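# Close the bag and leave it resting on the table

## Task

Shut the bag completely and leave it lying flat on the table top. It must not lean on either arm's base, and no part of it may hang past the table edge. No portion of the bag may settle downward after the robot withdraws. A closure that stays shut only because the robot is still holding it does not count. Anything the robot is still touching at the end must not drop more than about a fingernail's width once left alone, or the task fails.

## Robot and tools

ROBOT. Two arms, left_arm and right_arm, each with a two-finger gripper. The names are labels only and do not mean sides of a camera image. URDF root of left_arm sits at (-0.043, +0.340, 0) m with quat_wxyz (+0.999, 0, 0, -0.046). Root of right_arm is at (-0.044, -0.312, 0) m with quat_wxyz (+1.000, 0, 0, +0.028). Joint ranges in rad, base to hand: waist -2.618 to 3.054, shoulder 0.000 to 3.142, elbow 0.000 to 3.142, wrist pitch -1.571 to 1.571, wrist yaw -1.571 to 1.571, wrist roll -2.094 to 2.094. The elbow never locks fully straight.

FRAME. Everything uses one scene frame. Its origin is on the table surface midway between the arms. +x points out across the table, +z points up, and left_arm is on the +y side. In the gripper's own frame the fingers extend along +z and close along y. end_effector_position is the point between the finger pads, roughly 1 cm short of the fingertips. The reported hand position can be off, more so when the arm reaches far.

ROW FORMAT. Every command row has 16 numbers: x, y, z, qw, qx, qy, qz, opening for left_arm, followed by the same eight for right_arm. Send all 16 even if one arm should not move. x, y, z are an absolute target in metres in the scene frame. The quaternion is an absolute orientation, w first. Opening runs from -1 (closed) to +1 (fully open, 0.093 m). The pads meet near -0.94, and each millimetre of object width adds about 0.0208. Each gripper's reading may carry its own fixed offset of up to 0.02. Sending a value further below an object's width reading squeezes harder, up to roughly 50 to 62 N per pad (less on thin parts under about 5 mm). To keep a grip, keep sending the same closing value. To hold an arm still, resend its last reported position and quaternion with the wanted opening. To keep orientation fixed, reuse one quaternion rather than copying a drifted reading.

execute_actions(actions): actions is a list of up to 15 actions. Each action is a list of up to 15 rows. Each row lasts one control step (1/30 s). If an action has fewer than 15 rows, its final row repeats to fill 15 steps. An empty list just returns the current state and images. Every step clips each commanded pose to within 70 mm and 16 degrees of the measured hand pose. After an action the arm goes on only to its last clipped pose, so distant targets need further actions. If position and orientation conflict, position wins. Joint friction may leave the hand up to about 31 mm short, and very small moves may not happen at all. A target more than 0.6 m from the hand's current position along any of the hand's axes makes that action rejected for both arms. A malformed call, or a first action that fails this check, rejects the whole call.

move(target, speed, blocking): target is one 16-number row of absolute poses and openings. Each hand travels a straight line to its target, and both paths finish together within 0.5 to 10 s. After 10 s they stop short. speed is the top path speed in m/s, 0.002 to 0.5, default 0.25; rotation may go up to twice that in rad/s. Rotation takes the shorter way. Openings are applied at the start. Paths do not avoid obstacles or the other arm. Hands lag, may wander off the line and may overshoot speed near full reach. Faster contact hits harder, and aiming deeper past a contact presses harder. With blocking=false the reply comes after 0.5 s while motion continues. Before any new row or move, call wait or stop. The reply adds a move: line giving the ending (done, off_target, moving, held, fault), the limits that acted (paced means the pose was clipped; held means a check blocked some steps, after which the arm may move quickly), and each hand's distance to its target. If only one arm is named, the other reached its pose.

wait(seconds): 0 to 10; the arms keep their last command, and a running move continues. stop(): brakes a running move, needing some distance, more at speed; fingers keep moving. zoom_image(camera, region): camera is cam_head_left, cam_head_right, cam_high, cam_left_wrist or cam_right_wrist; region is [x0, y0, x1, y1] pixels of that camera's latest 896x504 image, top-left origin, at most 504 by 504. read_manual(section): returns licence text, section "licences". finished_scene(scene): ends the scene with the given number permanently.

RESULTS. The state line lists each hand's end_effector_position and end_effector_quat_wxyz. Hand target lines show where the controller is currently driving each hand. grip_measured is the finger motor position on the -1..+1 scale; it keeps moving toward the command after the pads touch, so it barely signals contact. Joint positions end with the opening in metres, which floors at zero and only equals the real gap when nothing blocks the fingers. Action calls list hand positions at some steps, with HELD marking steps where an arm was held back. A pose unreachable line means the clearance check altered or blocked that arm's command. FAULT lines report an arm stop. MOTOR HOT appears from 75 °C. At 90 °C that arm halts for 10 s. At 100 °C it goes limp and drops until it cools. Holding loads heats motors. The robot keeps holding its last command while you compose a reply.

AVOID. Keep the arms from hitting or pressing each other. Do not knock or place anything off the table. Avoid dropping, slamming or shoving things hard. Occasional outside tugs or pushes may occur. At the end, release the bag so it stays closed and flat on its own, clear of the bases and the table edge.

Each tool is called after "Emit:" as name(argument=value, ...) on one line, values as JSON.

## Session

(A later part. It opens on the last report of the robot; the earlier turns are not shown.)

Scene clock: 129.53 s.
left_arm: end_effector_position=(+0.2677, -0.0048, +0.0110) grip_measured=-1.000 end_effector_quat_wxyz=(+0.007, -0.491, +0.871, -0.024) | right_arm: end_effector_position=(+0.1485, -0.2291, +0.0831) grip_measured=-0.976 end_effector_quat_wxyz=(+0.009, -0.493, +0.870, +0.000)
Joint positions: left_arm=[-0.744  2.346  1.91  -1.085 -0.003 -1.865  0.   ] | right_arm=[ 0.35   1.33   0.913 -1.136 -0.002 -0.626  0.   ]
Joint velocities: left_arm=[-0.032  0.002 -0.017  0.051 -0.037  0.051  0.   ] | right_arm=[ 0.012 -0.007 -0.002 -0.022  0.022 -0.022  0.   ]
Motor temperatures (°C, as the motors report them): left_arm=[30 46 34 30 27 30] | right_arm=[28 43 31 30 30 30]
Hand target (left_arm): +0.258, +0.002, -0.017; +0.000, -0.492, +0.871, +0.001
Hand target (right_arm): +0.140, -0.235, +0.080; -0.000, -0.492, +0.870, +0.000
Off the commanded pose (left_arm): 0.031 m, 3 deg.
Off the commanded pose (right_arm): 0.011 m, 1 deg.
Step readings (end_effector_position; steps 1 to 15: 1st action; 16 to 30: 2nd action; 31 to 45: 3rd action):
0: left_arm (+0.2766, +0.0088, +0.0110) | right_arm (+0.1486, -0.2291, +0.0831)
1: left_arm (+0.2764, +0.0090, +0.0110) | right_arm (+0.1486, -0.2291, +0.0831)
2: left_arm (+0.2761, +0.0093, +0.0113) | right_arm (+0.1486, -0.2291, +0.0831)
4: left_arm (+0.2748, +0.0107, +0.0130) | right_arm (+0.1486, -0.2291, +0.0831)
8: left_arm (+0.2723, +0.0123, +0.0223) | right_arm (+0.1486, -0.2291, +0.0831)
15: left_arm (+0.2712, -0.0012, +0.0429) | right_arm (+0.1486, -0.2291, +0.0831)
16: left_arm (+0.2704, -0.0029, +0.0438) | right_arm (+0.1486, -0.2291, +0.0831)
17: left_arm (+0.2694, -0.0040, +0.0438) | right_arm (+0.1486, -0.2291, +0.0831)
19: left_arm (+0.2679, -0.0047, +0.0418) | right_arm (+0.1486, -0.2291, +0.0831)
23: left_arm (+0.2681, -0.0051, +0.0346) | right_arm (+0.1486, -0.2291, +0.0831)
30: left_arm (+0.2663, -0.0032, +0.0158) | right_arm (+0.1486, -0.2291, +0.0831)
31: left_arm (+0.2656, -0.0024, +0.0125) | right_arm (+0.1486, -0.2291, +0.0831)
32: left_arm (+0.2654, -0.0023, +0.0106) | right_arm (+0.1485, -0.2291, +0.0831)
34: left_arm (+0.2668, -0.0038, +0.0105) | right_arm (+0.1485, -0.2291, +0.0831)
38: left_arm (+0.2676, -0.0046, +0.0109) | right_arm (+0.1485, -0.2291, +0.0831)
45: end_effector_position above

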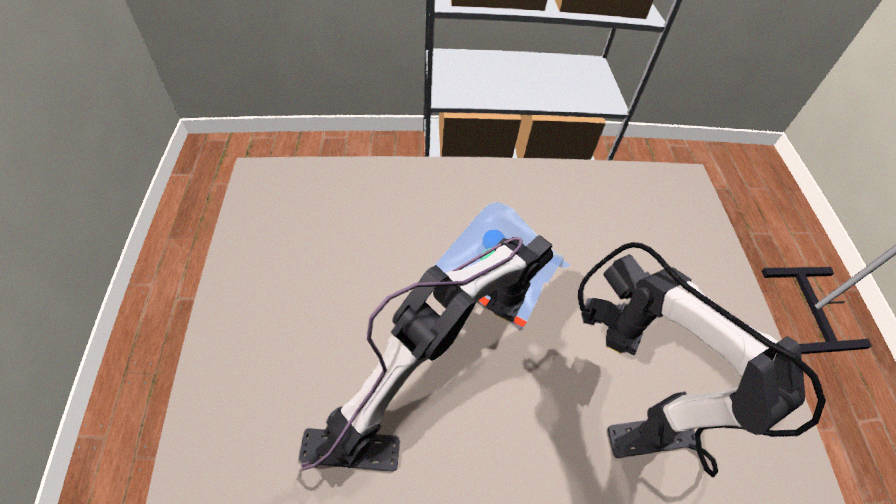

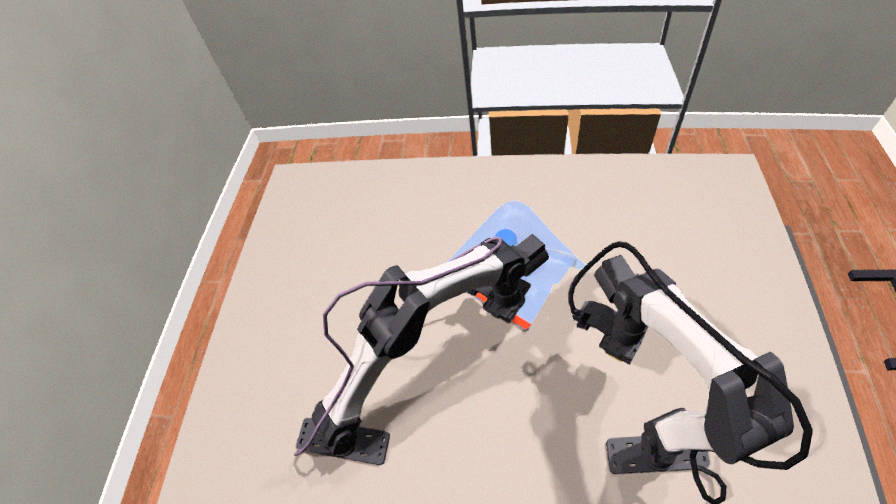

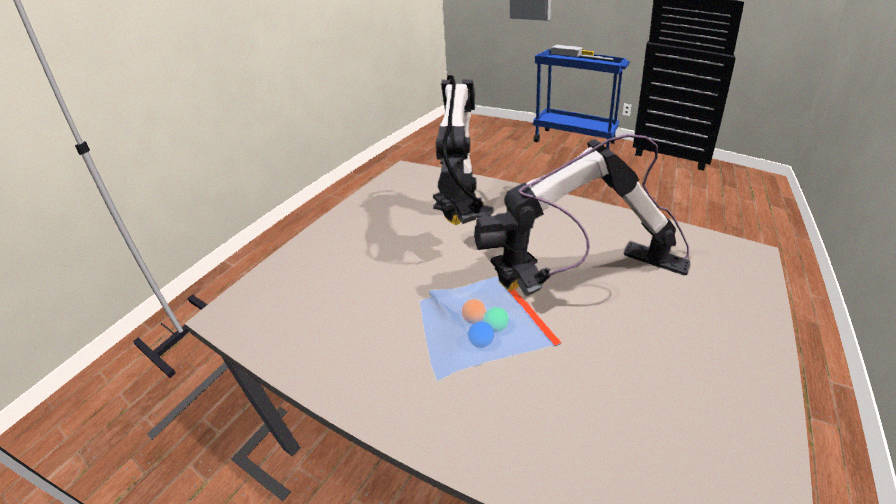

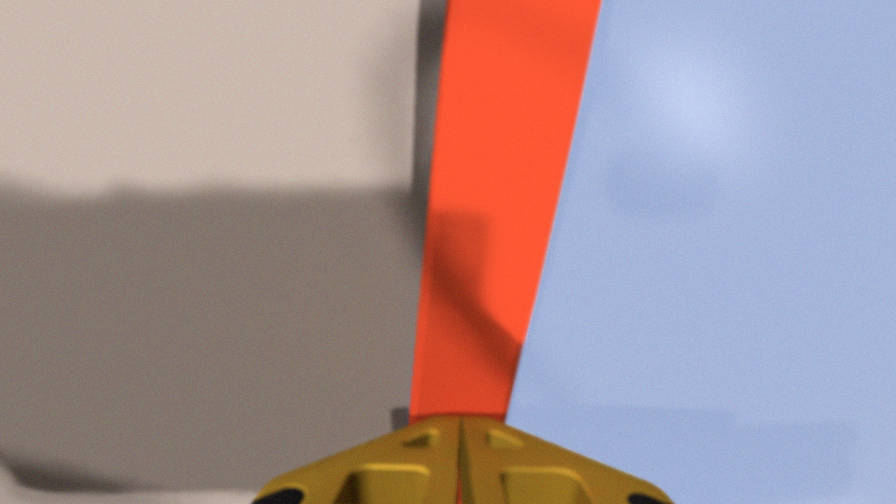

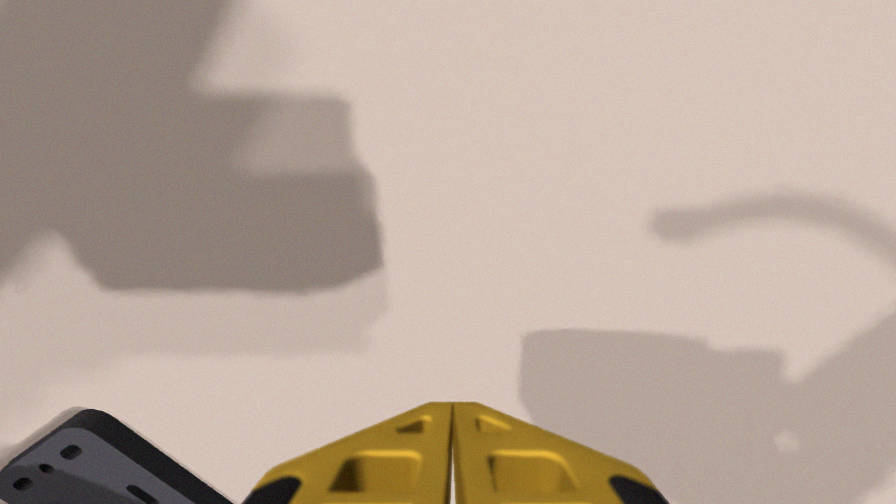

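Emit:
execute_actions(actions=[[[0.2587,0.0005,-0.005,0,-0.4924,0.8704,0,-1,0.14,-0.235,0.08,0,-0.4924,0.8704,0,-1],[0.2587,0.0005,0.005,0,-0.4924,0.8704,0,-1,0.14,-0.235,0.08,0,-0.4924,0.8704,0,-1],[0.2587,0.0005,0.013,0,-0.4924,0.8704,0,-1,0.14,-0.235,0.08,0,-0.4924,0.8704,0,-1],[0.2587,0.0005,0.020,0,-0.4924,0.8704,0,-1,0.14,-0.235,0.08,0,-0.4924,0.8704,0,-1],[0.2582,-0.0011,0.024,0,-0.4924,0.8704,0,-1,0.14,-0.235,0.08,0,-0.4924,0.8704,0,-1],[0.2577,-0.0026,0.027,0,-0.4924,0.8704,0,-1,0.14,-0.235,0.08,0,-0.4924,0.8704,0,-1],[0.2572,-0.0042,0.030,0,-0.4924,0.8704,0,-1,0.14,-0.235,0.08,0,-0.4924,0.8704,0,-1],[0.2567,-0.0058,0.032,0,-0.4924,0.8704,0,-1,0.14,-0.235,0.08,0,-0.4924,0.8704,0,-1],[0.2562,-0.0074,0.034,0,-0.4924,0.8704,0,-1,0.14,-0.235,0.08,0,-0.4924,0.8704,0,-1],[0.2557,-0.0089,0.035,0,-0.4924,0.8704,0,-1,0.14,-0.235,0.08,0,-0.4924,0.8704,0,-1],[0.2552,-0.0105,0.035,0,-0.4924,0.8704,0,-1,0.14,-0.235,0.08,0,-0.4924,0.8704,0,-1],[0.2547,-0.0121,0.035,0,-0.4924,0.8704,0,-1,0.14,-0.235,0.08,0,-0.4924,0.8704,0,-1],[0.2542,-0.0137,0.035,0,-0.4924,0.8704,0,-1,0.14,-0.235,0.08,0,-0.4924,0.8704,0,-1],[0.2537,-0.0152,0.035,0,-0.4924,0.8704,0,-1,0.14,-0.235,0.08,0,-0.4924,0.8704,0,-1],[0.2532,-0.0168,0.035,0,-0.4924,0.8704,0,-1,0.14,-0.235,0.08,0,-0.4924,0.8704,0,-1]],[[0.2532,-0.0168,0.032,0,-0.4924,0.8704,0,-1,0.14,-0.235,0.08,0,-0.4924,0.8704,0,-1],[0.2532,-0.0168,0.029,0,-0.4924,0.8704,0,-1,0.14,-0.235,0.08,0,-0.4924,0.8704,0,-1],[0.2532,-0.0168,0.026,0,-0.4924,0.8704,0,-1,0.14,-0.235,0.08,0,-0.4924,0.8704,0,-1],[0.2532,-0.0168,0.023,0,-0.4924,0.8704,0,-1,0.14,-0.235,0.08,0,-0.4924,0.8704,0,-1],[0.2532,-0.0168,0.020,0,-0.4924,0.8704,0,-1,0.14,-0.235,0.08,0,-0.4924,0.8704,0,-1],[0.2532,-0.0168,0.017,0,-0.4924,0.8704,0,-1,0.14,-0.235,0.08,0,-0.4924,0.8704,0,-1],[0.2532,-0.0168,0.014,0,-0.4924,0.8704,0,-1,0.14,-0.235,0.08,0,-0.4924,0.8704,0,-1],[0.2532,-0.0168,0.011,0,-0.4924,0.8704,0,-1,0.14,-0.235,0.08,0,-0.4924,0.8704,0,-1],[0.2532,-0.0168,0.008,0,-0.4924,0.8704,0,-1,0.14,-0.235,0.08,0,-0.4924,0.8704,0,-1],[0.2532,-0.0168,0.005,0,-0.4924,0.8704,0,-1,0.14,-0.235,0.08,0,-0.4924,0.8704,0,-1],[0.2532,-0.0168,0.002,0,-0.4924,0.8704,0,-1,0.14,-0.235,0.08,0,-0.4924,0.8704,0,-1],[0.2532,-0.0168,-0.001,0,-0.4924,0.8704,0,-1,0.14,-0.235,0.08,0,-0.4924,0.8704,0,-1],[0.2532,-0.0168,-0.004,0,-0.4924,0.8704,0,-1,0.14,-0.235,0.08,0,-0.4924,0.8704,0,-1],[0.2523,-0.0161,-0.007,0,-0.4924,0.8704,0,-1,0.14,-0.235,0.08,0,-0.4924,0.8704,0,-1],[0.2514,-0.0154,-0.010,0,-0.4924,0.8704,0,-1,0.14,-0.235,0.08,0,-0.4924,0.8704,0,-1]],[[0.2505,-0.0147,-0.013,0,-0.4924,0.8704,0,-1,0.14,-0.235,0.08,0,-0.4924,0.8704,0,-1],[0.2496,-0.0140,-0.016,0,-0.4924,0.8704,0,-1,0.14,-0.235,0.08,0,-0.4924,0.8704,0,-1],[0.2487,-0.0133,-0.018,0,-0.4924,0.8704,0,-1,0.14,-0.235,0.08,0,-0.4924,0.8704,0,-1]],[[0.2487,-0.0133,-0.005,0,-0.4924,0.8704,0,-1,0.14,-0.235,0.08,0,-0.4924,0.8704,0,-1],[0.2487,-0.0133,0.005,0,-0.4924,0.8704,0,-1,0.14,-0.235,0.08,0,-0.4924,0.8704,0,-1],[0.2487,-0.0133,0.013,0,-0.4924,0.8704,0,-1,0.14,-0.235,0.08,0,-0.4924,0.8704,0,-1],[0.2487,-0.0133,0.020,0,-0.4924,0.8704,0,-1,0.14,-0.235,0.08,0,-0.4924,0.8704,0,-1],[0.2482,-0.0149,0.024,0,-0.4924,0.8704,0,-1,0.14,-0.235,0.08,0,-0.4924,0.8704,0,-1],[0.2477,-0.0164,0.027,0,-0.4924,0.8704,0,-1,0.14,-0.235,0.08,0,-0.4924,0.8704,0,-1],[0.2472,-0.0180,0.030,0,-0.4924,0.8704,0,-1,0.14,-0.235,0.08,0,-0.4924,0.8704,0,-1],[0.2467,-0.0196,0.032,0,-0.4924,0.8704,0,-1,0.14,-0.235,0.08,0,-0.4924,0.8704,0,-1],[0.2462,-0.0212,0.034,0,-0.4924,0.8704,0,-1,0.14,-0.235,0.08,0,-0.4924,0.8704,0,-1],[0.2457,-0.0227,0.035,0,-0.4924,0.8704,0,-1,0.14,-0.235,0.08,0,-0.4924,0.8704,0,-1],[0.2452,-0.0243,0.035,0,-0.4924,0.8704,0,-1,0.14,-0.235,0.08,0,-0.4924,0.8704,0,-1],[0.2447,-0.0259,0.035,0,-0.4924,0.8704,0,-1,0.14,-0.235,0.08,0,-0.4924,0.8704,0,-1],[0.2442,-0.0275,0.035,0,-0.4924,0.8704,0,-1,0.14,-0.235,0.08,0,-0.4924,0.8704,0,-1],[0.2437,-0.0290,0.035,0,-0.4924,0.8704,0,-1,0.14,-0.235,0.08,0,-0.4924,0.8704,0,-1],[0.2432,-0.0306,0.035,0,-0.4924,0.8704,0,-1,0.14,-0.235,0.08,0,-0.4924,0.8704,0,-1]],[[0.2432,-0.0306,0.032,0,-0.4924,0.8704,0,-1,0.14,-0.235,0.08,0,-0.4924,0.8704,0,-1],[0.2432,-0.0306,0.029,0,-0.4924,0.8704,0,-1,0.14,-0.235,0.08,0,-0.4924,0.8704,0,-1],[0.2432,-0.0306,0.026,0,-0.4924,0.8704,0,-1,0.14,-0.235,0.08,0,-0.4924,0.8704,0,-1],[0.2432,-0.0306,0.023,0,-0.4924,0.8704,0,-1,0.14,-0.235,0.08,0,-0.4924,0.8704,0,-1],[0.2432,-0.0306,0.020,0,-0.4924,0.8704,0,-1,0.14,-0.235,0.08,0,-0.4924,0.8704,0,-1],[0.2432,-0.0306,0.017,0,-0.4924,0.8704,0,-1,0.14,-0.235,0.08,0,-0.4924,0.8704,0,-1],[0.2432,-0.0306,0.014,0,-0.4924,0.8704,0,-1,0.14,-0.235,0.08,0,-0.4924,0.8704,0,-1],[0.2432,-0.0306,0.011,0,-0.4924,0.8704,0,-1,0.14,-0.235,0.08,0,-0.4924,0.8704,0,-1],[0.2432,-0.0306,0.008,0,-0.4924,0.8704,0,-1,0.14,-0.235,0.08,0,-0.4924,0.8704,0,-1],[0.2432,-0.0306,0.005,0,-0.4924,0.8704,0,-1,0.14,-0.235,0.08,0,-0.4924,0.8704,0,-1],[0.2432,-0.0306,0.002,0,-0.4924,0.8704,0,-1,0.14,-0.235,0.08,0,-0.4924,0.8704,0,-1],[0.2432,-0.0306,-0.001,0,-0.4924,0.8704,0,-1,0.14,-0.235,0.08,0,-0.4924,0.8704,0,-1],[0.2432,-0.0306,-0.004,0,-0.4924,0.8704,0,-1,0.14,-0.235,0.08,0,-0.4924,0.8704,0,-1],[0.2423,-0.0299,-0.007,0,-0.4924,0.8704,0,-1,0.14,-0.235,0.08,0,-0.4924,0.8704,0,-1],[0.2414,-0.0292,-0.010,0,-0.4924,0.8704,0,-1,0.14,-0.235,0.08,0,-0.4924,0.8704,0,-1]],[[0.2405,-0.0285,-0.013,0,-0.4924,0.8704,0,-1,0.14,-0.235,0.08,0,-0.4924,0.8704,0,-1],[0.2396,-0.0278,-0.016,0,-0.4924,0.8704,0,-1,0.14,-0.235,0.08,0,-0.4924,0.8704,0,-1],[0.2387,-0.0271,-0.018,0,-0.4924,0.8704,0,-1,0.14,-0.235,0.08,0,-0.4924,0.8704,0,-1]]])

Scene clock: 140.10 s.
left_arm: end_effector_position=(+0.2476, -0.0328, +0.0111) grip_measured=-1.000 end_effector_quat_wxyz=(+0.005, -0.492, +0.870, -0.025) | right_arm: end_effector_position=(+0.1485, -0.2291, +0.0831) grip_measured=-0.976 end_effector_quat_wxyz=(+0.009, -0.493, +0.870, +0.000)
Joint positions: left_arm=[-0.815  2.382  1.975 -1.112 -0.002 -1.937  0.   ] | right_arm=[ 0.35   1.33   0.913 -1.136 -0.002 -0.626  0.   ]
Joint velocities: left_arm=[-0.012 -0.002 -0.012  0.022 -0.081 -0.022  0.   ] | right_arm=[ 0.002  0.007 -0.002 -0.037 -0.022  0.007  0.   ]
Motor temperatures (°C, as the motors report them): left_arm=[30 47 34 30 27 30] | right_arm=[28 42 32 30 30 30]
Hand target (left_arm): +0.238, -0.026, -0.017; +0.000, -0.492, +0.870, +0.001
Hand target (right_arm): +0.140, -0.235, +0.080; -0.000, -0.492, +0.870, +0.000
Off the commanded pose (left_arm): 0.031 m, 3 deg.
Off the commanded pose (right_arm): 0.011 m, 1 deg.
Step readings (end_effector_position; steps 1 to 15: 1st action; 16 to 30: 2nd action; 31 to 45: 3rd action; 46 to 60: 4th action; 61 to 75: 5th action; 76 to 90: 6th action):
0: left_arm (+0.2677, -0.0048, +0.0110) | right_arm (+0.1485, -0.2291, +0.0831)
1: left_arm (+0.2676, -0.0046, +0.0109) | right_arm (+0.1485, -0.2291, +0.0831)
2: left_arm (+0.2672, -0.0042, +0.0114) | right_arm (+0.1485, -0.2291, +0.0831)
4: left_arm (+0.2659, -0.0028, +0.0129) | right_arm (+0.1485, -0.2291, +0.0831)
8: left_arm (+0.2638, -0.0015, +0.0227) | right_arm (+0.1485, -0.2291, +0.0831)
15: left_arm (+0.2612, -0.0157, +0.0436) | right_arm (+0.1485, -0.2291, +0.0831)
16: left_arm (+0.2604, -0.0173, +0.0446) | right_arm (+0.1485, -0.2291, +0.0831)
17: left_arm (+0.2594, -0.0183, +0.0445) | right_arm (+0.1485, -0.2291, +0.0831)
19: left_arm (+0.2580, -0.0189, +0.0423) | right_arm (+0.1485, -0.2291, +0.0831)
23: left_arm (+0.2582, -0.0194, +0.0350) | right_arm (+0.1485, -0.2291, +0.0831)
30: left_arm (+0.2563, -0.0171, +0.0160) | right_arm (+0.1485, -0.2291, +0.0831)
31: left_arm (+0.2555, -0.0161, +0.0126) | right_arm (+0.1485, -0.2291, +0.0831)
32: left_arm (+0.2552, -0.0159, +0.0107) | right_arm (+0.1485, -0.2291, +0.0831)
34: left_arm (+0.2567, -0.0177, +0.0105) | right_arm (+0.1485, -0.2291, +0.0831)
38: left_arm (+0.2575, -0.0187, +0.0109) | right_arm (+0.1485, -0.2291, +0.0831)
45: left_arm (+0.2578, -0.0190, +0.0110) | right_arm (+0.1485, -0.2291, +0.0831)
46: left_arm (+0.2576, -0.0187, +0.0109) | right_arm (+0.1485, -0.2291, +0.0831)
47: left_arm (+0.2573, -0.0184, +0.0114) | right_arm (+0.1485, -0.2291, +0.0831)
49: left_arm (+0.2563, -0.0172, +0.0134) | right_arm (+0.1485, -0.2291, +0.0831)
53: left_arm (+0.2543, -0.0158, +0.0235) | right_arm (+0.1485, -0.2291, +0.0831)
60: left_arm (+0.2517, -0.0305, +0.0454) | right_arm (+0.1485, -0.2291, +0.0831)
61: left_arm (+0.2509, -0.0321, +0.0459) | right_arm (+0.1485, -0.2291, +0.0831)
62: left_arm (+0.2499, -0.0329, +0.0455) | right_arm (+0.1485, -0.2291, +0.0831)
64: left_arm (+0.2484, -0.0333, +0.0427) | right_arm (+0.1485, -0.2291, +0.0831)
68: left_arm (+0.2483, -0.0335, +0.0351) | right_arm (+0.1485, -0.2291, +0.0831)
75: left_arm (+0.2461, -0.0307, +0.0161) | right_arm (+0.1485, -0.2291, +0.0831)
76: left_arm (+0.2454, -0.0298, +0.0128) | right_arm (+0.1485, -0.2291, +0.0831)
77: left_arm (+0.2451, -0.0295, +0.0106) | right_arm (+0.1485, -0.2291, +0.0831)
79: left_arm (+0.2465, -0.0314, +0.0107) | right_arm (+0.1485, -0.2291, +0.0831)
83: left_arm (+0.2473, -0.0324, +0.0111) | right_arm (+0.1485, -0.2291, +0.0831)
90: end_effector_position above

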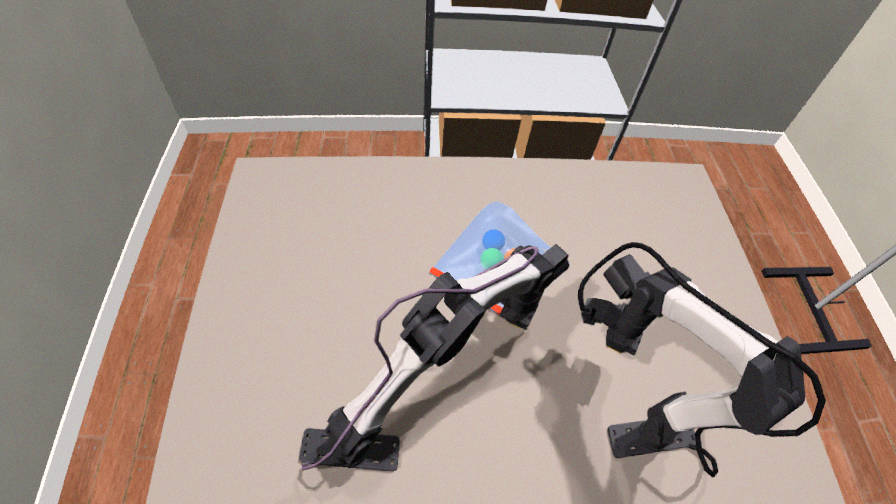

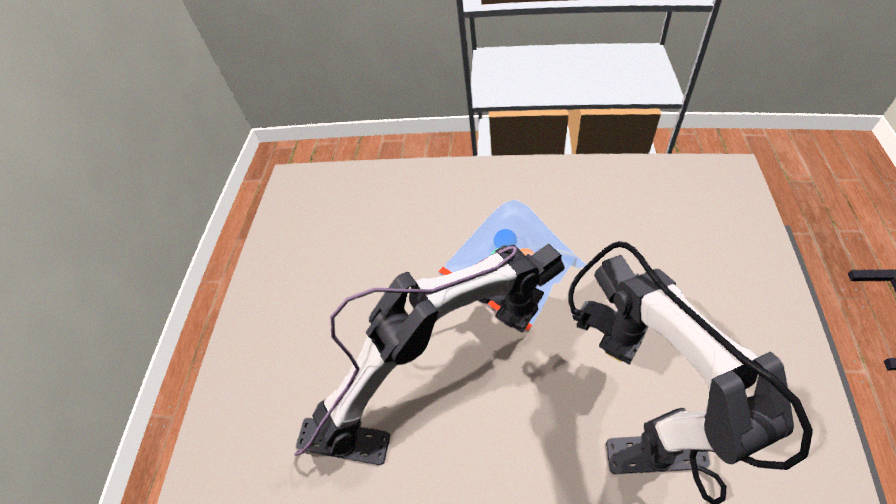

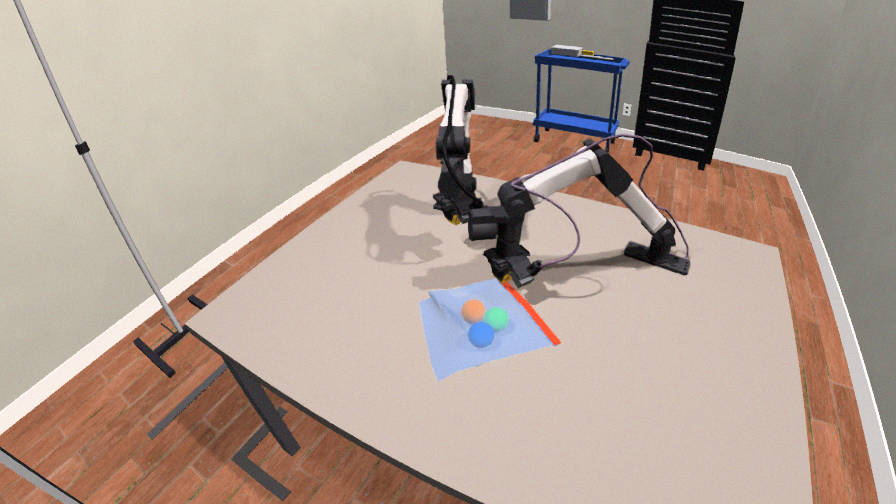

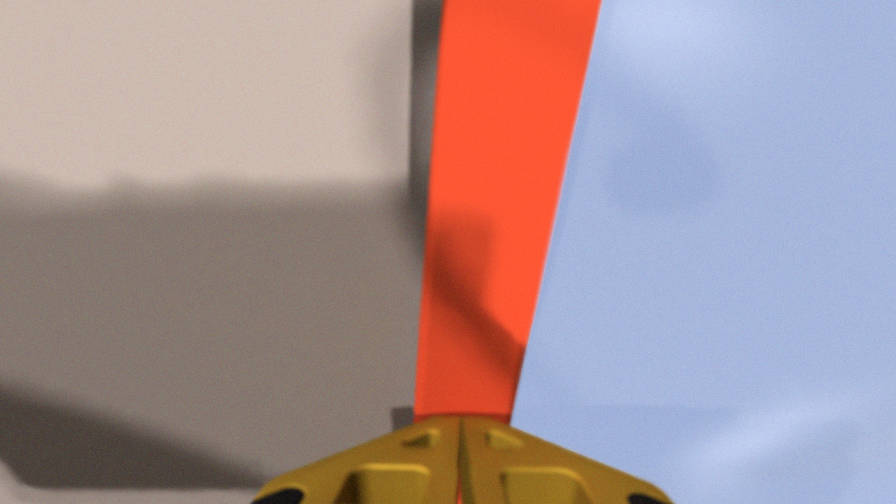

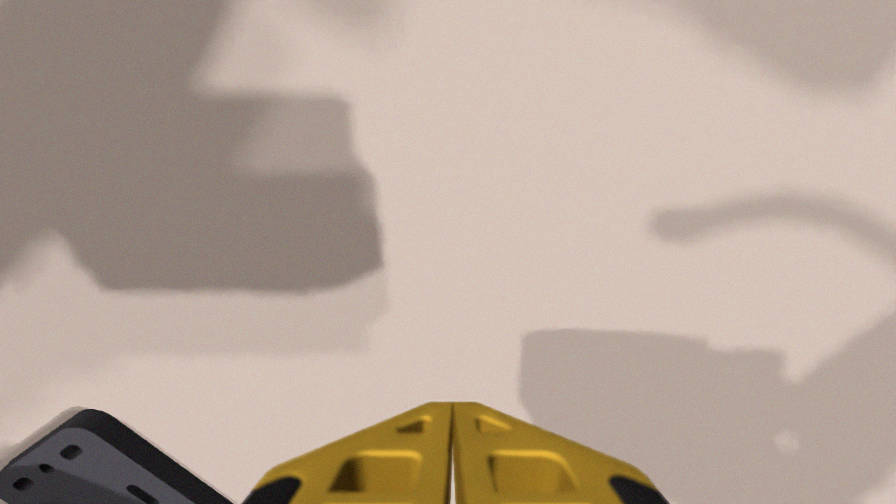

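Emit:
execute_actions(actions=[[[0.2387,-0.0271,-0.005,0,-0.4924,0.8704,0,-1,0.14,-0.235,0.08,0,-0.4924,0.8704,0,-1],[0.2387,-0.0271,0.005,0,-0.4924,0.8704,0,-1,0.14,-0.235,0.08,0,-0.4924,0.8704,0,-1],[0.2387,-0.0271,0.013,0,-0.4924,0.8704,0,-1,0.14,-0.235,0.08,0,-0.4924,0.8704,0,-1],[0.2387,-0.0271,0.020,0,-0.4924,0.8704,0,-1,0.14,-0.235,0.08,0,-0.4924,0.8704,0,-1],[0.2390,-0.0268,0.025,0,-0.4924,0.8704,0,-1,0.14,-0.235,0.08,0,-0.4924,0.8704,0,-1],[0.2400,-0.0260,0.030,0,-0.4924,0.8704,0,-1,0.14,-0.235,0.08,0,-0.4924,0.8704,0,-1],[0.2420,-0.0240,0.035,0,-0.4924,0.8704,0,-1,0.14,-0.235,0.08,0,-0.4924,0.8704,0,-1],[0.2445,-0.0210,0.039,0,-0.4924,0.8704,0,-1,0.14,-0.235,0.08,0,-0.4924,0.8704,0,-1],[0.2475,-0.0175,0.043,0,-0.4924,0.8704,0,-1,0.14,-0.235,0.08,0,-0.4924,0.8704,0,-1],[0.2510,-0.0135,0.046,0,-0.4924,0.8704,0,-1,0.14,-0.235,0.08,0,-0.4924,0.8704,0,-1],[0.2550,-0.0085,0.048,0,-0.4924,0.8704,0,-1,0.14,-0.235,0.08,0,-0.4924,0.8704,0,-1],[0.2595,-0.0030,0.050,0,-0.4924,0.8704,0,-1,0.14,-0.235,0.08,0,-0.4924,0.8704,0,-1],[0.2645,0.0030,0.050,0,-0.4924,0.8704,0,-1,0.14,-0.235,0.08,0,-0.4924,0.8704,0,-1],[0.2695,0.0090,0.050,0,-0.4924,0.8704,0,-1,0.14,-0.235,0.08,0,-0.4924,0.8704,0,-1],[0.2745,0.0150,0.050,0,-0.4924,0.8704,0,-1,0.14,-0.235,0.08,0,-0.4924,0.8704,0,-1]],[[0.2795,0.0210,0.050,0,-0.4924,0.8704,0,-1,0.14,-0.235,0.08,0,-0.4924,0.8704,0,-1],[0.2845,0.0270,0.050,0,-0.4924,0.8704,0,-1,0.14,-0.235,0.08,0,-0.4924,0.8704,0,-1],[0.2895,0.0330,0.050,0,-0.4924,0.8704,0,-1,0.14,-0.235,0.08,0,-0.4924,0.8704,0,-1],[0.2945,0.0390,0.050,0,-0.4924,0.8704,0,-1,0.14,-0.235,0.08,0,-0.4924,0.8704,0,-1],[0.2995,0.0450,0.050,0,-0.4924,0.8704,0,-1,0.14,-0.235,0.08,0,-0.4924,0.8704,0,-1],[0.3045,0.0510,0.050,0,-0.4924,0.8704,0,-1,0.14,-0.235,0.08,0,-0.4924,0.8704,0,-1],[0.3095,0.0570,0.050,0,-0.4924,0.8704,0,-1,0.14,-0.235,0.08,0,-0.4924,0.8704,0,-1],[0.3145,0.0630,0.050,0,-0.4924,0.8704,0,-1,0.14,-0.235,0.08,0,-0.4924,0.8704,0,-1],[0.3195,0.0690,0.050,0,-0.4924,0.8704,0,-1,0.14,-0.235,0.08,0,-0.4924,0.8704,0,-1],[0.3245,0.0750,0.050,0,-0.4924,0.8704,0,-1,0.14,-0.235,0.08,0,-0.4924,0.8704,0,-1],[0.3295,0.0810,0.050,0,-0.4924,0.8704,0,-1,0.14,-0.235,0.08,0,-0.4924,0.8704,0,-1],[0.3345,0.0870,0.050,0,-0.4924,0.8704,0,-1,0.14,-0.235,0.08,0,-0.4924,0.8704,0,-1],[0.3395,0.0930,0.050,0,-0.4924,0.8704,0,-1,0.14,-0.235,0.08,0,-0.4924,0.8704,0,-1],[0.3445,0.0990,0.050,0,-0.4924,0.8704,0,-1,0.14,-0.235,0.08,0,-0.4924,0.8704,0,-1],[0.3495,0.1050,0.050,0,-0.4924,0.8704,0,-1,0.14,-0.235,0.08,0,-0.4924,0.8704,0,-1]],[[0.3545,0.1110,0.049,0,-0.4924,0.8704,0,-1,0.14,-0.235,0.08,0,-0.4924,0.8704,0,-1],[0.3595,0.1170,0.048,0,-0.4924,0.8704,0,-1,0.14,-0.235,0.08,0,-0.4924,0.8704,0,-1],[0.3645,0.1230,0.046,0,-0.4924,0.8704,0,-1,0.14,-0.235,0.08,0,-0.4924,0.8704,0,-1],[0.3690,0.1285,0.044,0,-0.4924,0.8704,0,-1,0.14,-0.235,0.08,0,-0.4924,0.8704,0,-1],[0.3730,0.1335,0.042,0,-0.4924,0.8704,0,-1,0.14,-0.235,0.08,0,-0.4924,0.8704,0,-1],[0.3765,0.1380,0.040,0,-0.4924,0.8704,0,-1,0.14,-0.235,0.08,0,-0.4924,0.8704,0,-1],[0.3795,0.1420,0.038,0,-0.4924,0.8704,0,-1,0.14,-0.235,0.08,0,-0.4924,0.8704,0,-1],[0.3820,0.1450,0.036,0,-0.4924,0.8704,0,-1,0.14,-0.235,0.08,0,-0.4924,0.8704,0,-1],[0.3840,0.1475,0.034,0,-0.4924,0.8704,0,-1,0.14,-0.235,0.08,0,-0.4924,0.8704,0,-1],[0.3855,0.1490,0.032,0,-0.4924,0.8704,0,-1,0.14,-0.235,0.08,0,-0.4924,0.8704,0,-1],[0.3860,0.1500,0.030,0,-0.4924,0.8704,0,-1,0.14,-0.235,0.08,0,-0.4924,0.8704,0,-1]]])

Scene clock: 146.63 s.
left_arm: end_effector_position=(+0.3797, +0.1546, +0.0315) grip_measured=-1.000 end_effector_quat_wxyz=(-0.004, -0.504, +0.864, +0.006) | right_arm: end_effector_position=(+0.1485, -0.2291, +0.0831) grip_measured=-0.976 end_effector_quat_wxyz=(+0.009, -0.493, +0.870, +0.000)
Joint positions: left_arm=[-0.32   2.394  2.078 -1.269 -0.    -1.469  0.   ] | right_arm=[ 0.35   1.33   0.913 -1.136 -0.002 -0.626  0.   ]
Joint velocities: left_arm=[-0.032  0.076 -0.027 -0.066  0.022  0.125  0.   ] | right_arm=[-0.007 -0.007 -0.012  0.007  0.007 -0.007  0.   ]
Motor temperatures (°C, as the motors report them): left_arm=[30 48 34 30 27 30] | right_arm=[28 41 32 29 30 30]
Hand target (left_arm): +0.385, +0.150, +0.030; -0.002, -0.492, +0.870, -0.001
Hand target (right_arm): +0.140, -0.235, +0.080; -0.000, -0.492, +0.870, +0.000
Off the commanded pose (left_arm): 0.008 m, 2 deg.
Off the commanded pose (right_arm): 0.011 m, 1 deg.
Step readings (end_effector_position; steps 1 to 15: 1st action; 16 to 30: 2nd action; 31 to 45: 3rd action):
0: left_arm (+0.2476, -0.0328, +0.0111) | right_arm (+0.1485, -0.2291, +0.0831)
1: left_arm (+0.2475, -0.0325, +0.0111) | right_arm (+0.1485, -0.2291, +0.0831)
2: left_arm (+0.2471, -0.0321, +0.0114) | right_arm (+0.1485, -0.2291, +0.0831)
4: left_arm (+0.2462, -0.0309, +0.0135) | right_arm (+0.1485, -0.2291, +0.0831)
8: left_arm (+0.2438, -0.0279, +0.0227) | right_arm (+0.1485, -0.2291, +0.0831)
15: left_arm (+0.2611, -0.0066, +0.0438) | right_arm (+0.1485, -0.2291, +0.0831)
16: left_arm (+0.2674, -0.0004, +0.0461) | right_arm (+0.1485, -0.2291, +0.0831)
17: left_arm (+0.2743, +0.0061, +0.0483) | right_arm (+0.1485, -0.2291, +0.0831)
19: left_arm (+0.2880, +0.0196, +0.0513) | right_arm (+0.1485, -0.2291, +0.0831)
23: left_arm (+0.3116, +0.0462, +0.0528) | right_arm (+0.1485, -0.2291, +0.0831)
30: left_arm (+0.3413, +0.0900, +0.0527) | right_arm (+0.1485, -0.2291, +0.0831)
31: left_arm (+0.3452, +0.0967, +0.0527) | right_arm (+0.1485, -0.2291, +0.0831)
32: left_arm (+0.3491, +0.1033, +0.0527) | right_arm (+0.1485, -0.2291, +0.0831)
34: left_arm (+0.3571, +0.1168, +0.0521) | right_arm (+0.1485, -0.2291, +0.0831)
38: left_arm (+0.3734, +0.1398, +0.0468) | right_arm (+0.1485, -0.2291, +0.0831)
45: end_effector_position above

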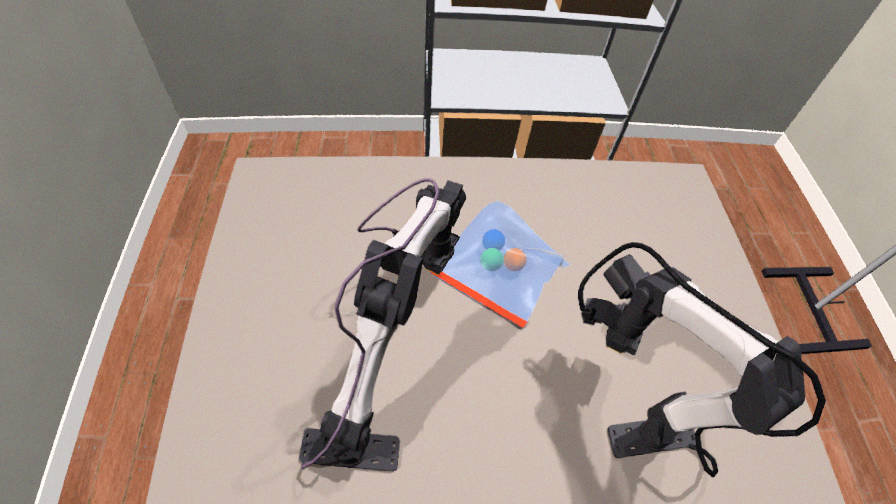

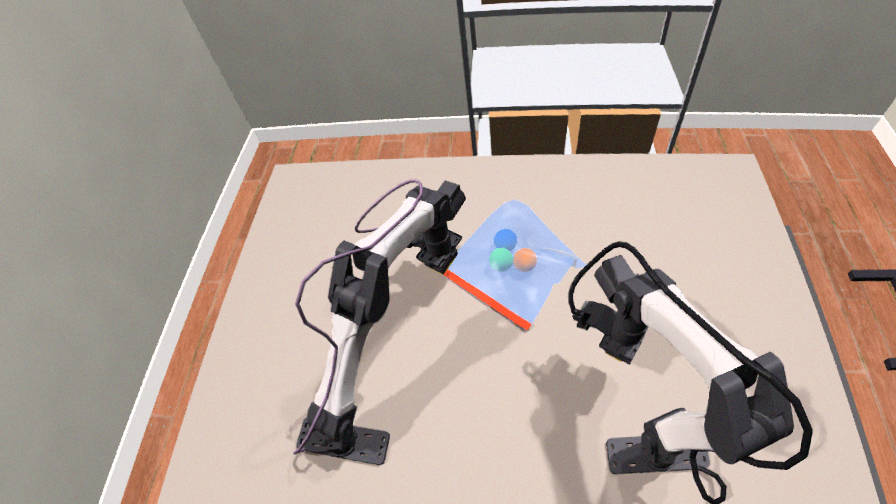

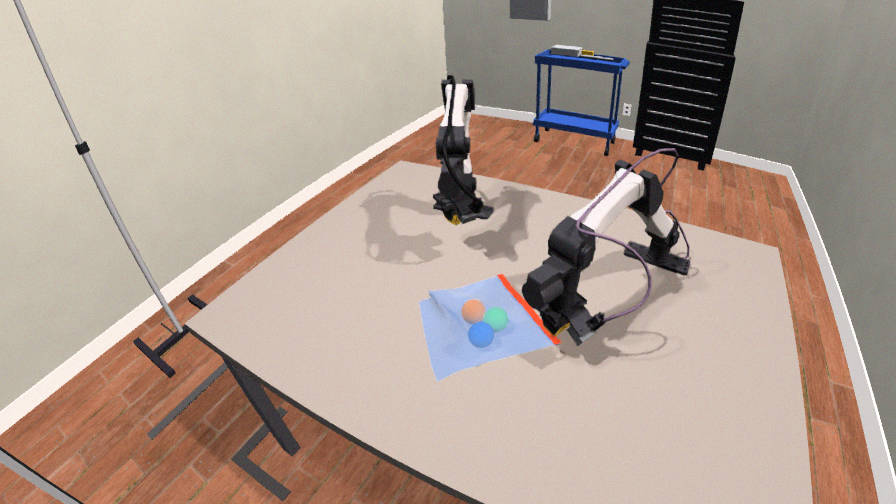

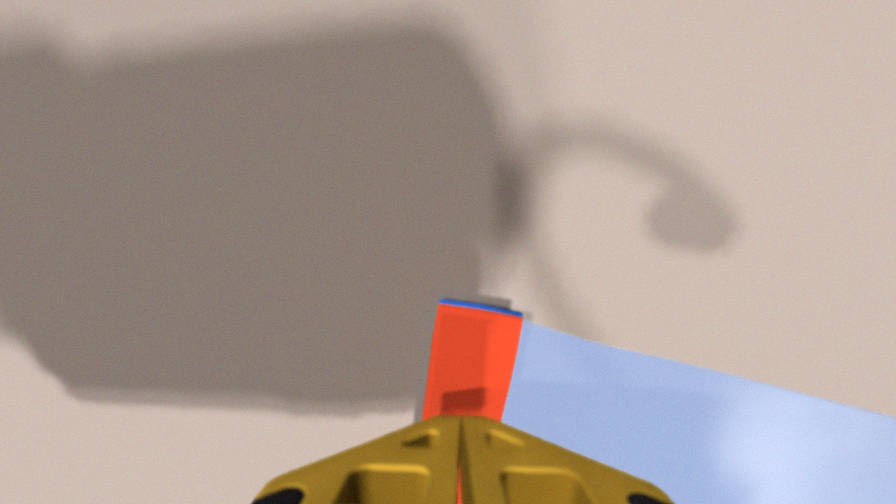

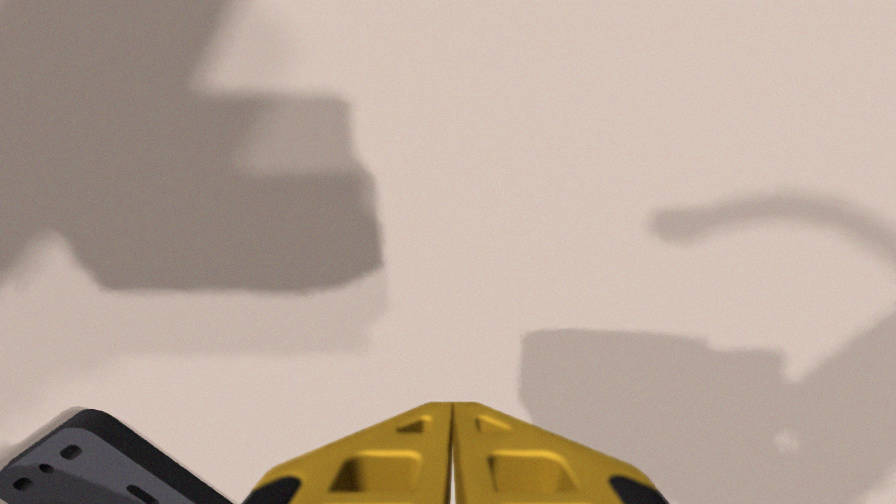

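Emit:
execute_actions(actions=[[[0.3862,0.1510,0.029,0,-0.4924,0.8704,0,-1,0.14,-0.235,0.08,0,-0.4924,0.8704,0,-1],[0.3864,0.1520,0.028,0,-0.4924,0.8704,0,-1,0.14,-0.235,0.08,0,-0.4924,0.8704,0,-1],[0.3866,0.1530,0.027,0,-0.4924,0.8704,0,-1,0.14,-0.235,0.08,0,-0.4924,0.8704,0,-1],[0.3868,0.1540,0.026,0,-0.4924,0.8704,0,-1,0.14,-0.235,0.08,0,-0.4924,0.8704,0,-1],[0.3870,0.1550,0.025,0,-0.4924,0.8704,0,-1,0.14,-0.235,0.08,0,-0.4924,0.8704,0,-1],[0.3872,0.1560,0.024,0,-0.4924,0.8704,0,-1,0.14,-0.235,0.08,0,-0.4924,0.8704,0,-1],[0.3874,0.1570,0.023,0,-0.4924,0.8704,0,-1,0.14,-0.235,0.08,0,-0.4924,0.8704,0,-1],[0.3876,0.1575,0.022,0,-0.4924,0.8704,0,-1,0.14,-0.235,0.08,0,-0.4924,0.8704,0,-1],[0.3878,0.1575,0.021,0,-0.4924,0.8704,0,-1,0.14,-0.235,0.08,0,-0.4924,0.8704,0,-1],[0.3880,0.1575,0.020,0,-0.4924,0.8704,0,-1,0.14,-0.235,0.08,0,-0.4924,0.8704,0,-1]]])

Scene clock: 150.47 s.
left_arm: end_effector_position=(+0.3869, +0.1543, +0.0305) grip_measured=-1.000 end_effector_quat_wxyz=(+0.004, -0.493, +0.870, -0.005) | right_arm: end_effector_position=(+0.1485, -0.2291, +0.0831) grip_measured=-0.976 end_effector_quat_wxyz=(+0.009, -0.493, +0.870, +0.000)
Joint positions: left_arm=[-0.314  2.396  2.078 -1.24  -0.    -1.438  0.   ] | right_arm=[ 0.35   1.33   0.913 -1.136 -0.002 -0.626  0.   ]
Joint velocities: left_arm=[ 0.002 -0.002 -0.007 -0.051 -0.095 -0.051  0.   ] | right_arm=[-0.017 -0.002 -0.007  0.007  0.022  0.007  0.   ]
Motor temperatures (°C, as the motors report them): left_arm=[30 49 35 30 27 30] | right_arm=[28 41 32 29 30 30]
Hand target (left_arm): +0.388, +0.158, +0.020; -0.000, -0.493, +0.870, +0.000
Hand target (right_arm): +0.140, -0.235, +0.080; -0.000, -0.492, +0.870, +0.000
Off the commanded pose (left_arm): 0.011 m, 1 deg.
Off the commanded pose (right_arm): 0.011 m, 1 deg.
Step readings (end_effector_position):
0: left_arm (+0.3795, +0.1545, +0.0305) | right_arm (+0.1485, -0.2291, +0.0831)
1: left_arm (+0.3795, +0.1545, +0.0305) | right_arm (+0.1485, -0.2291, +0.0831)
2: left_arm (+0.3795, +0.1545, +0.0305) | right_arm (+0.1485, -0.2291, +0.0831)
4: left_arm (+0.3799, +0.1543, +0.0305) | right_arm (+0.1485, -0.2291, +0.0831)
8: left_arm (+0.3822, +0.1535, +0.0305) | right_arm (+0.1485, -0.2291, +0.0831)
15: end_effector_position above

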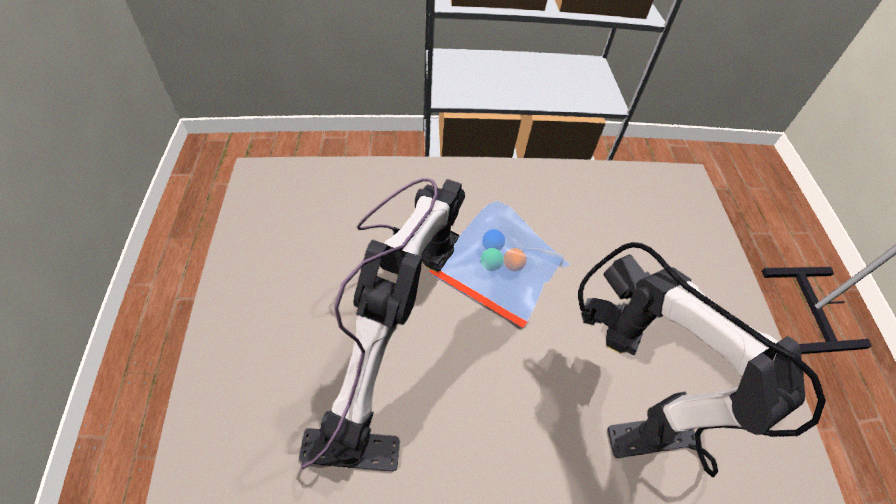

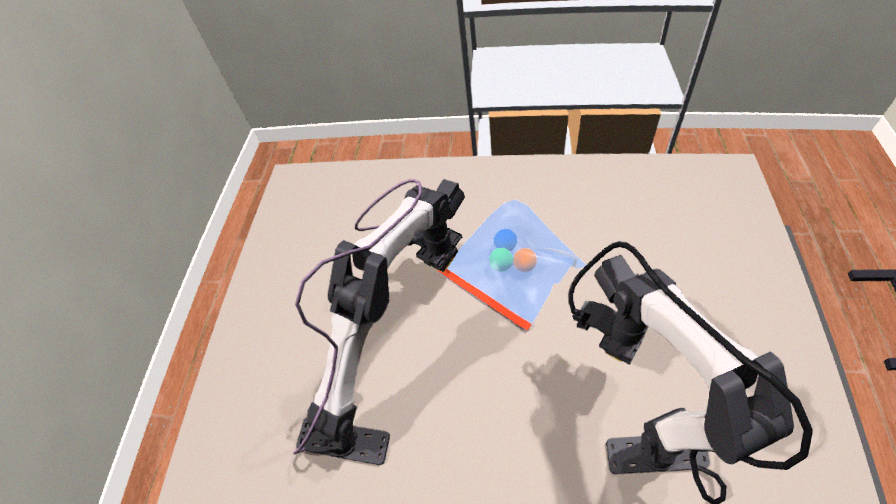

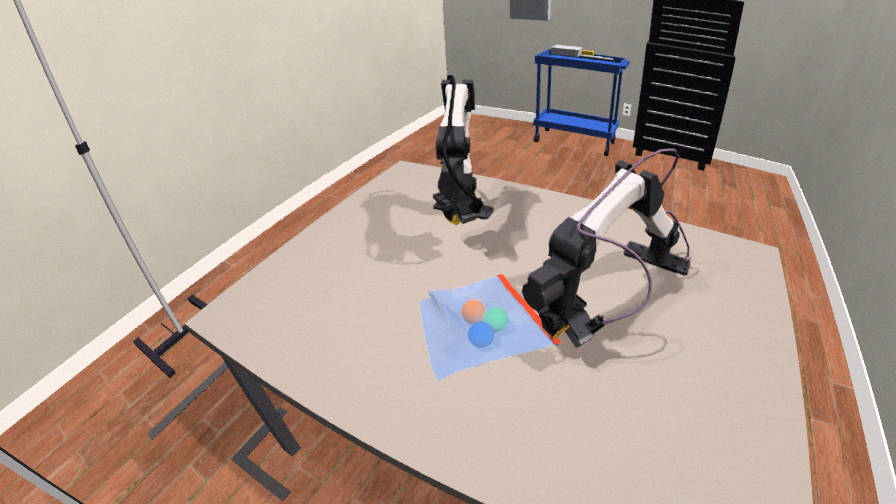

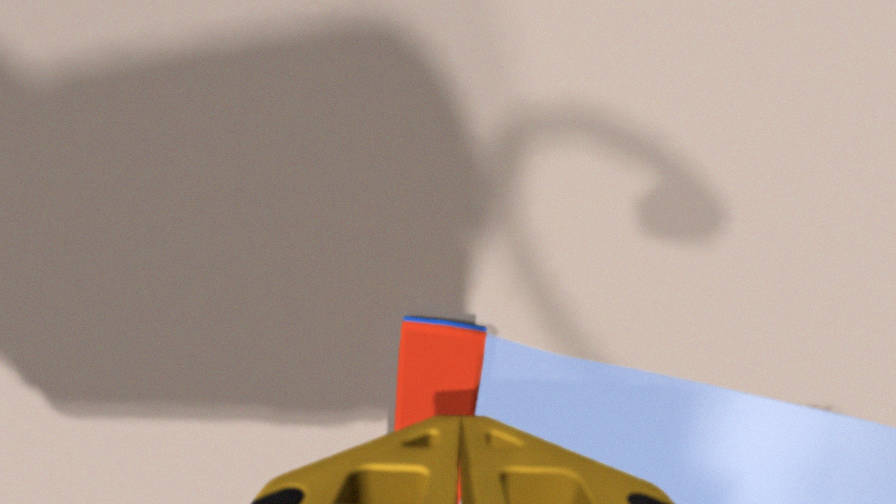

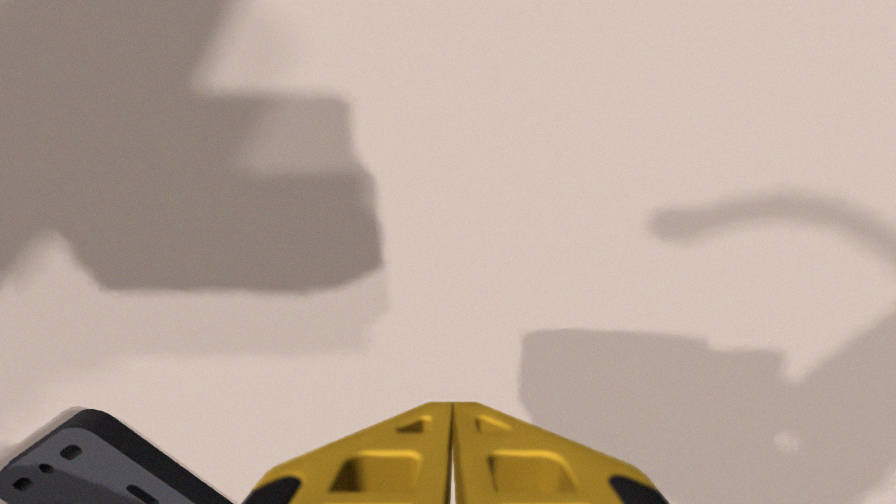

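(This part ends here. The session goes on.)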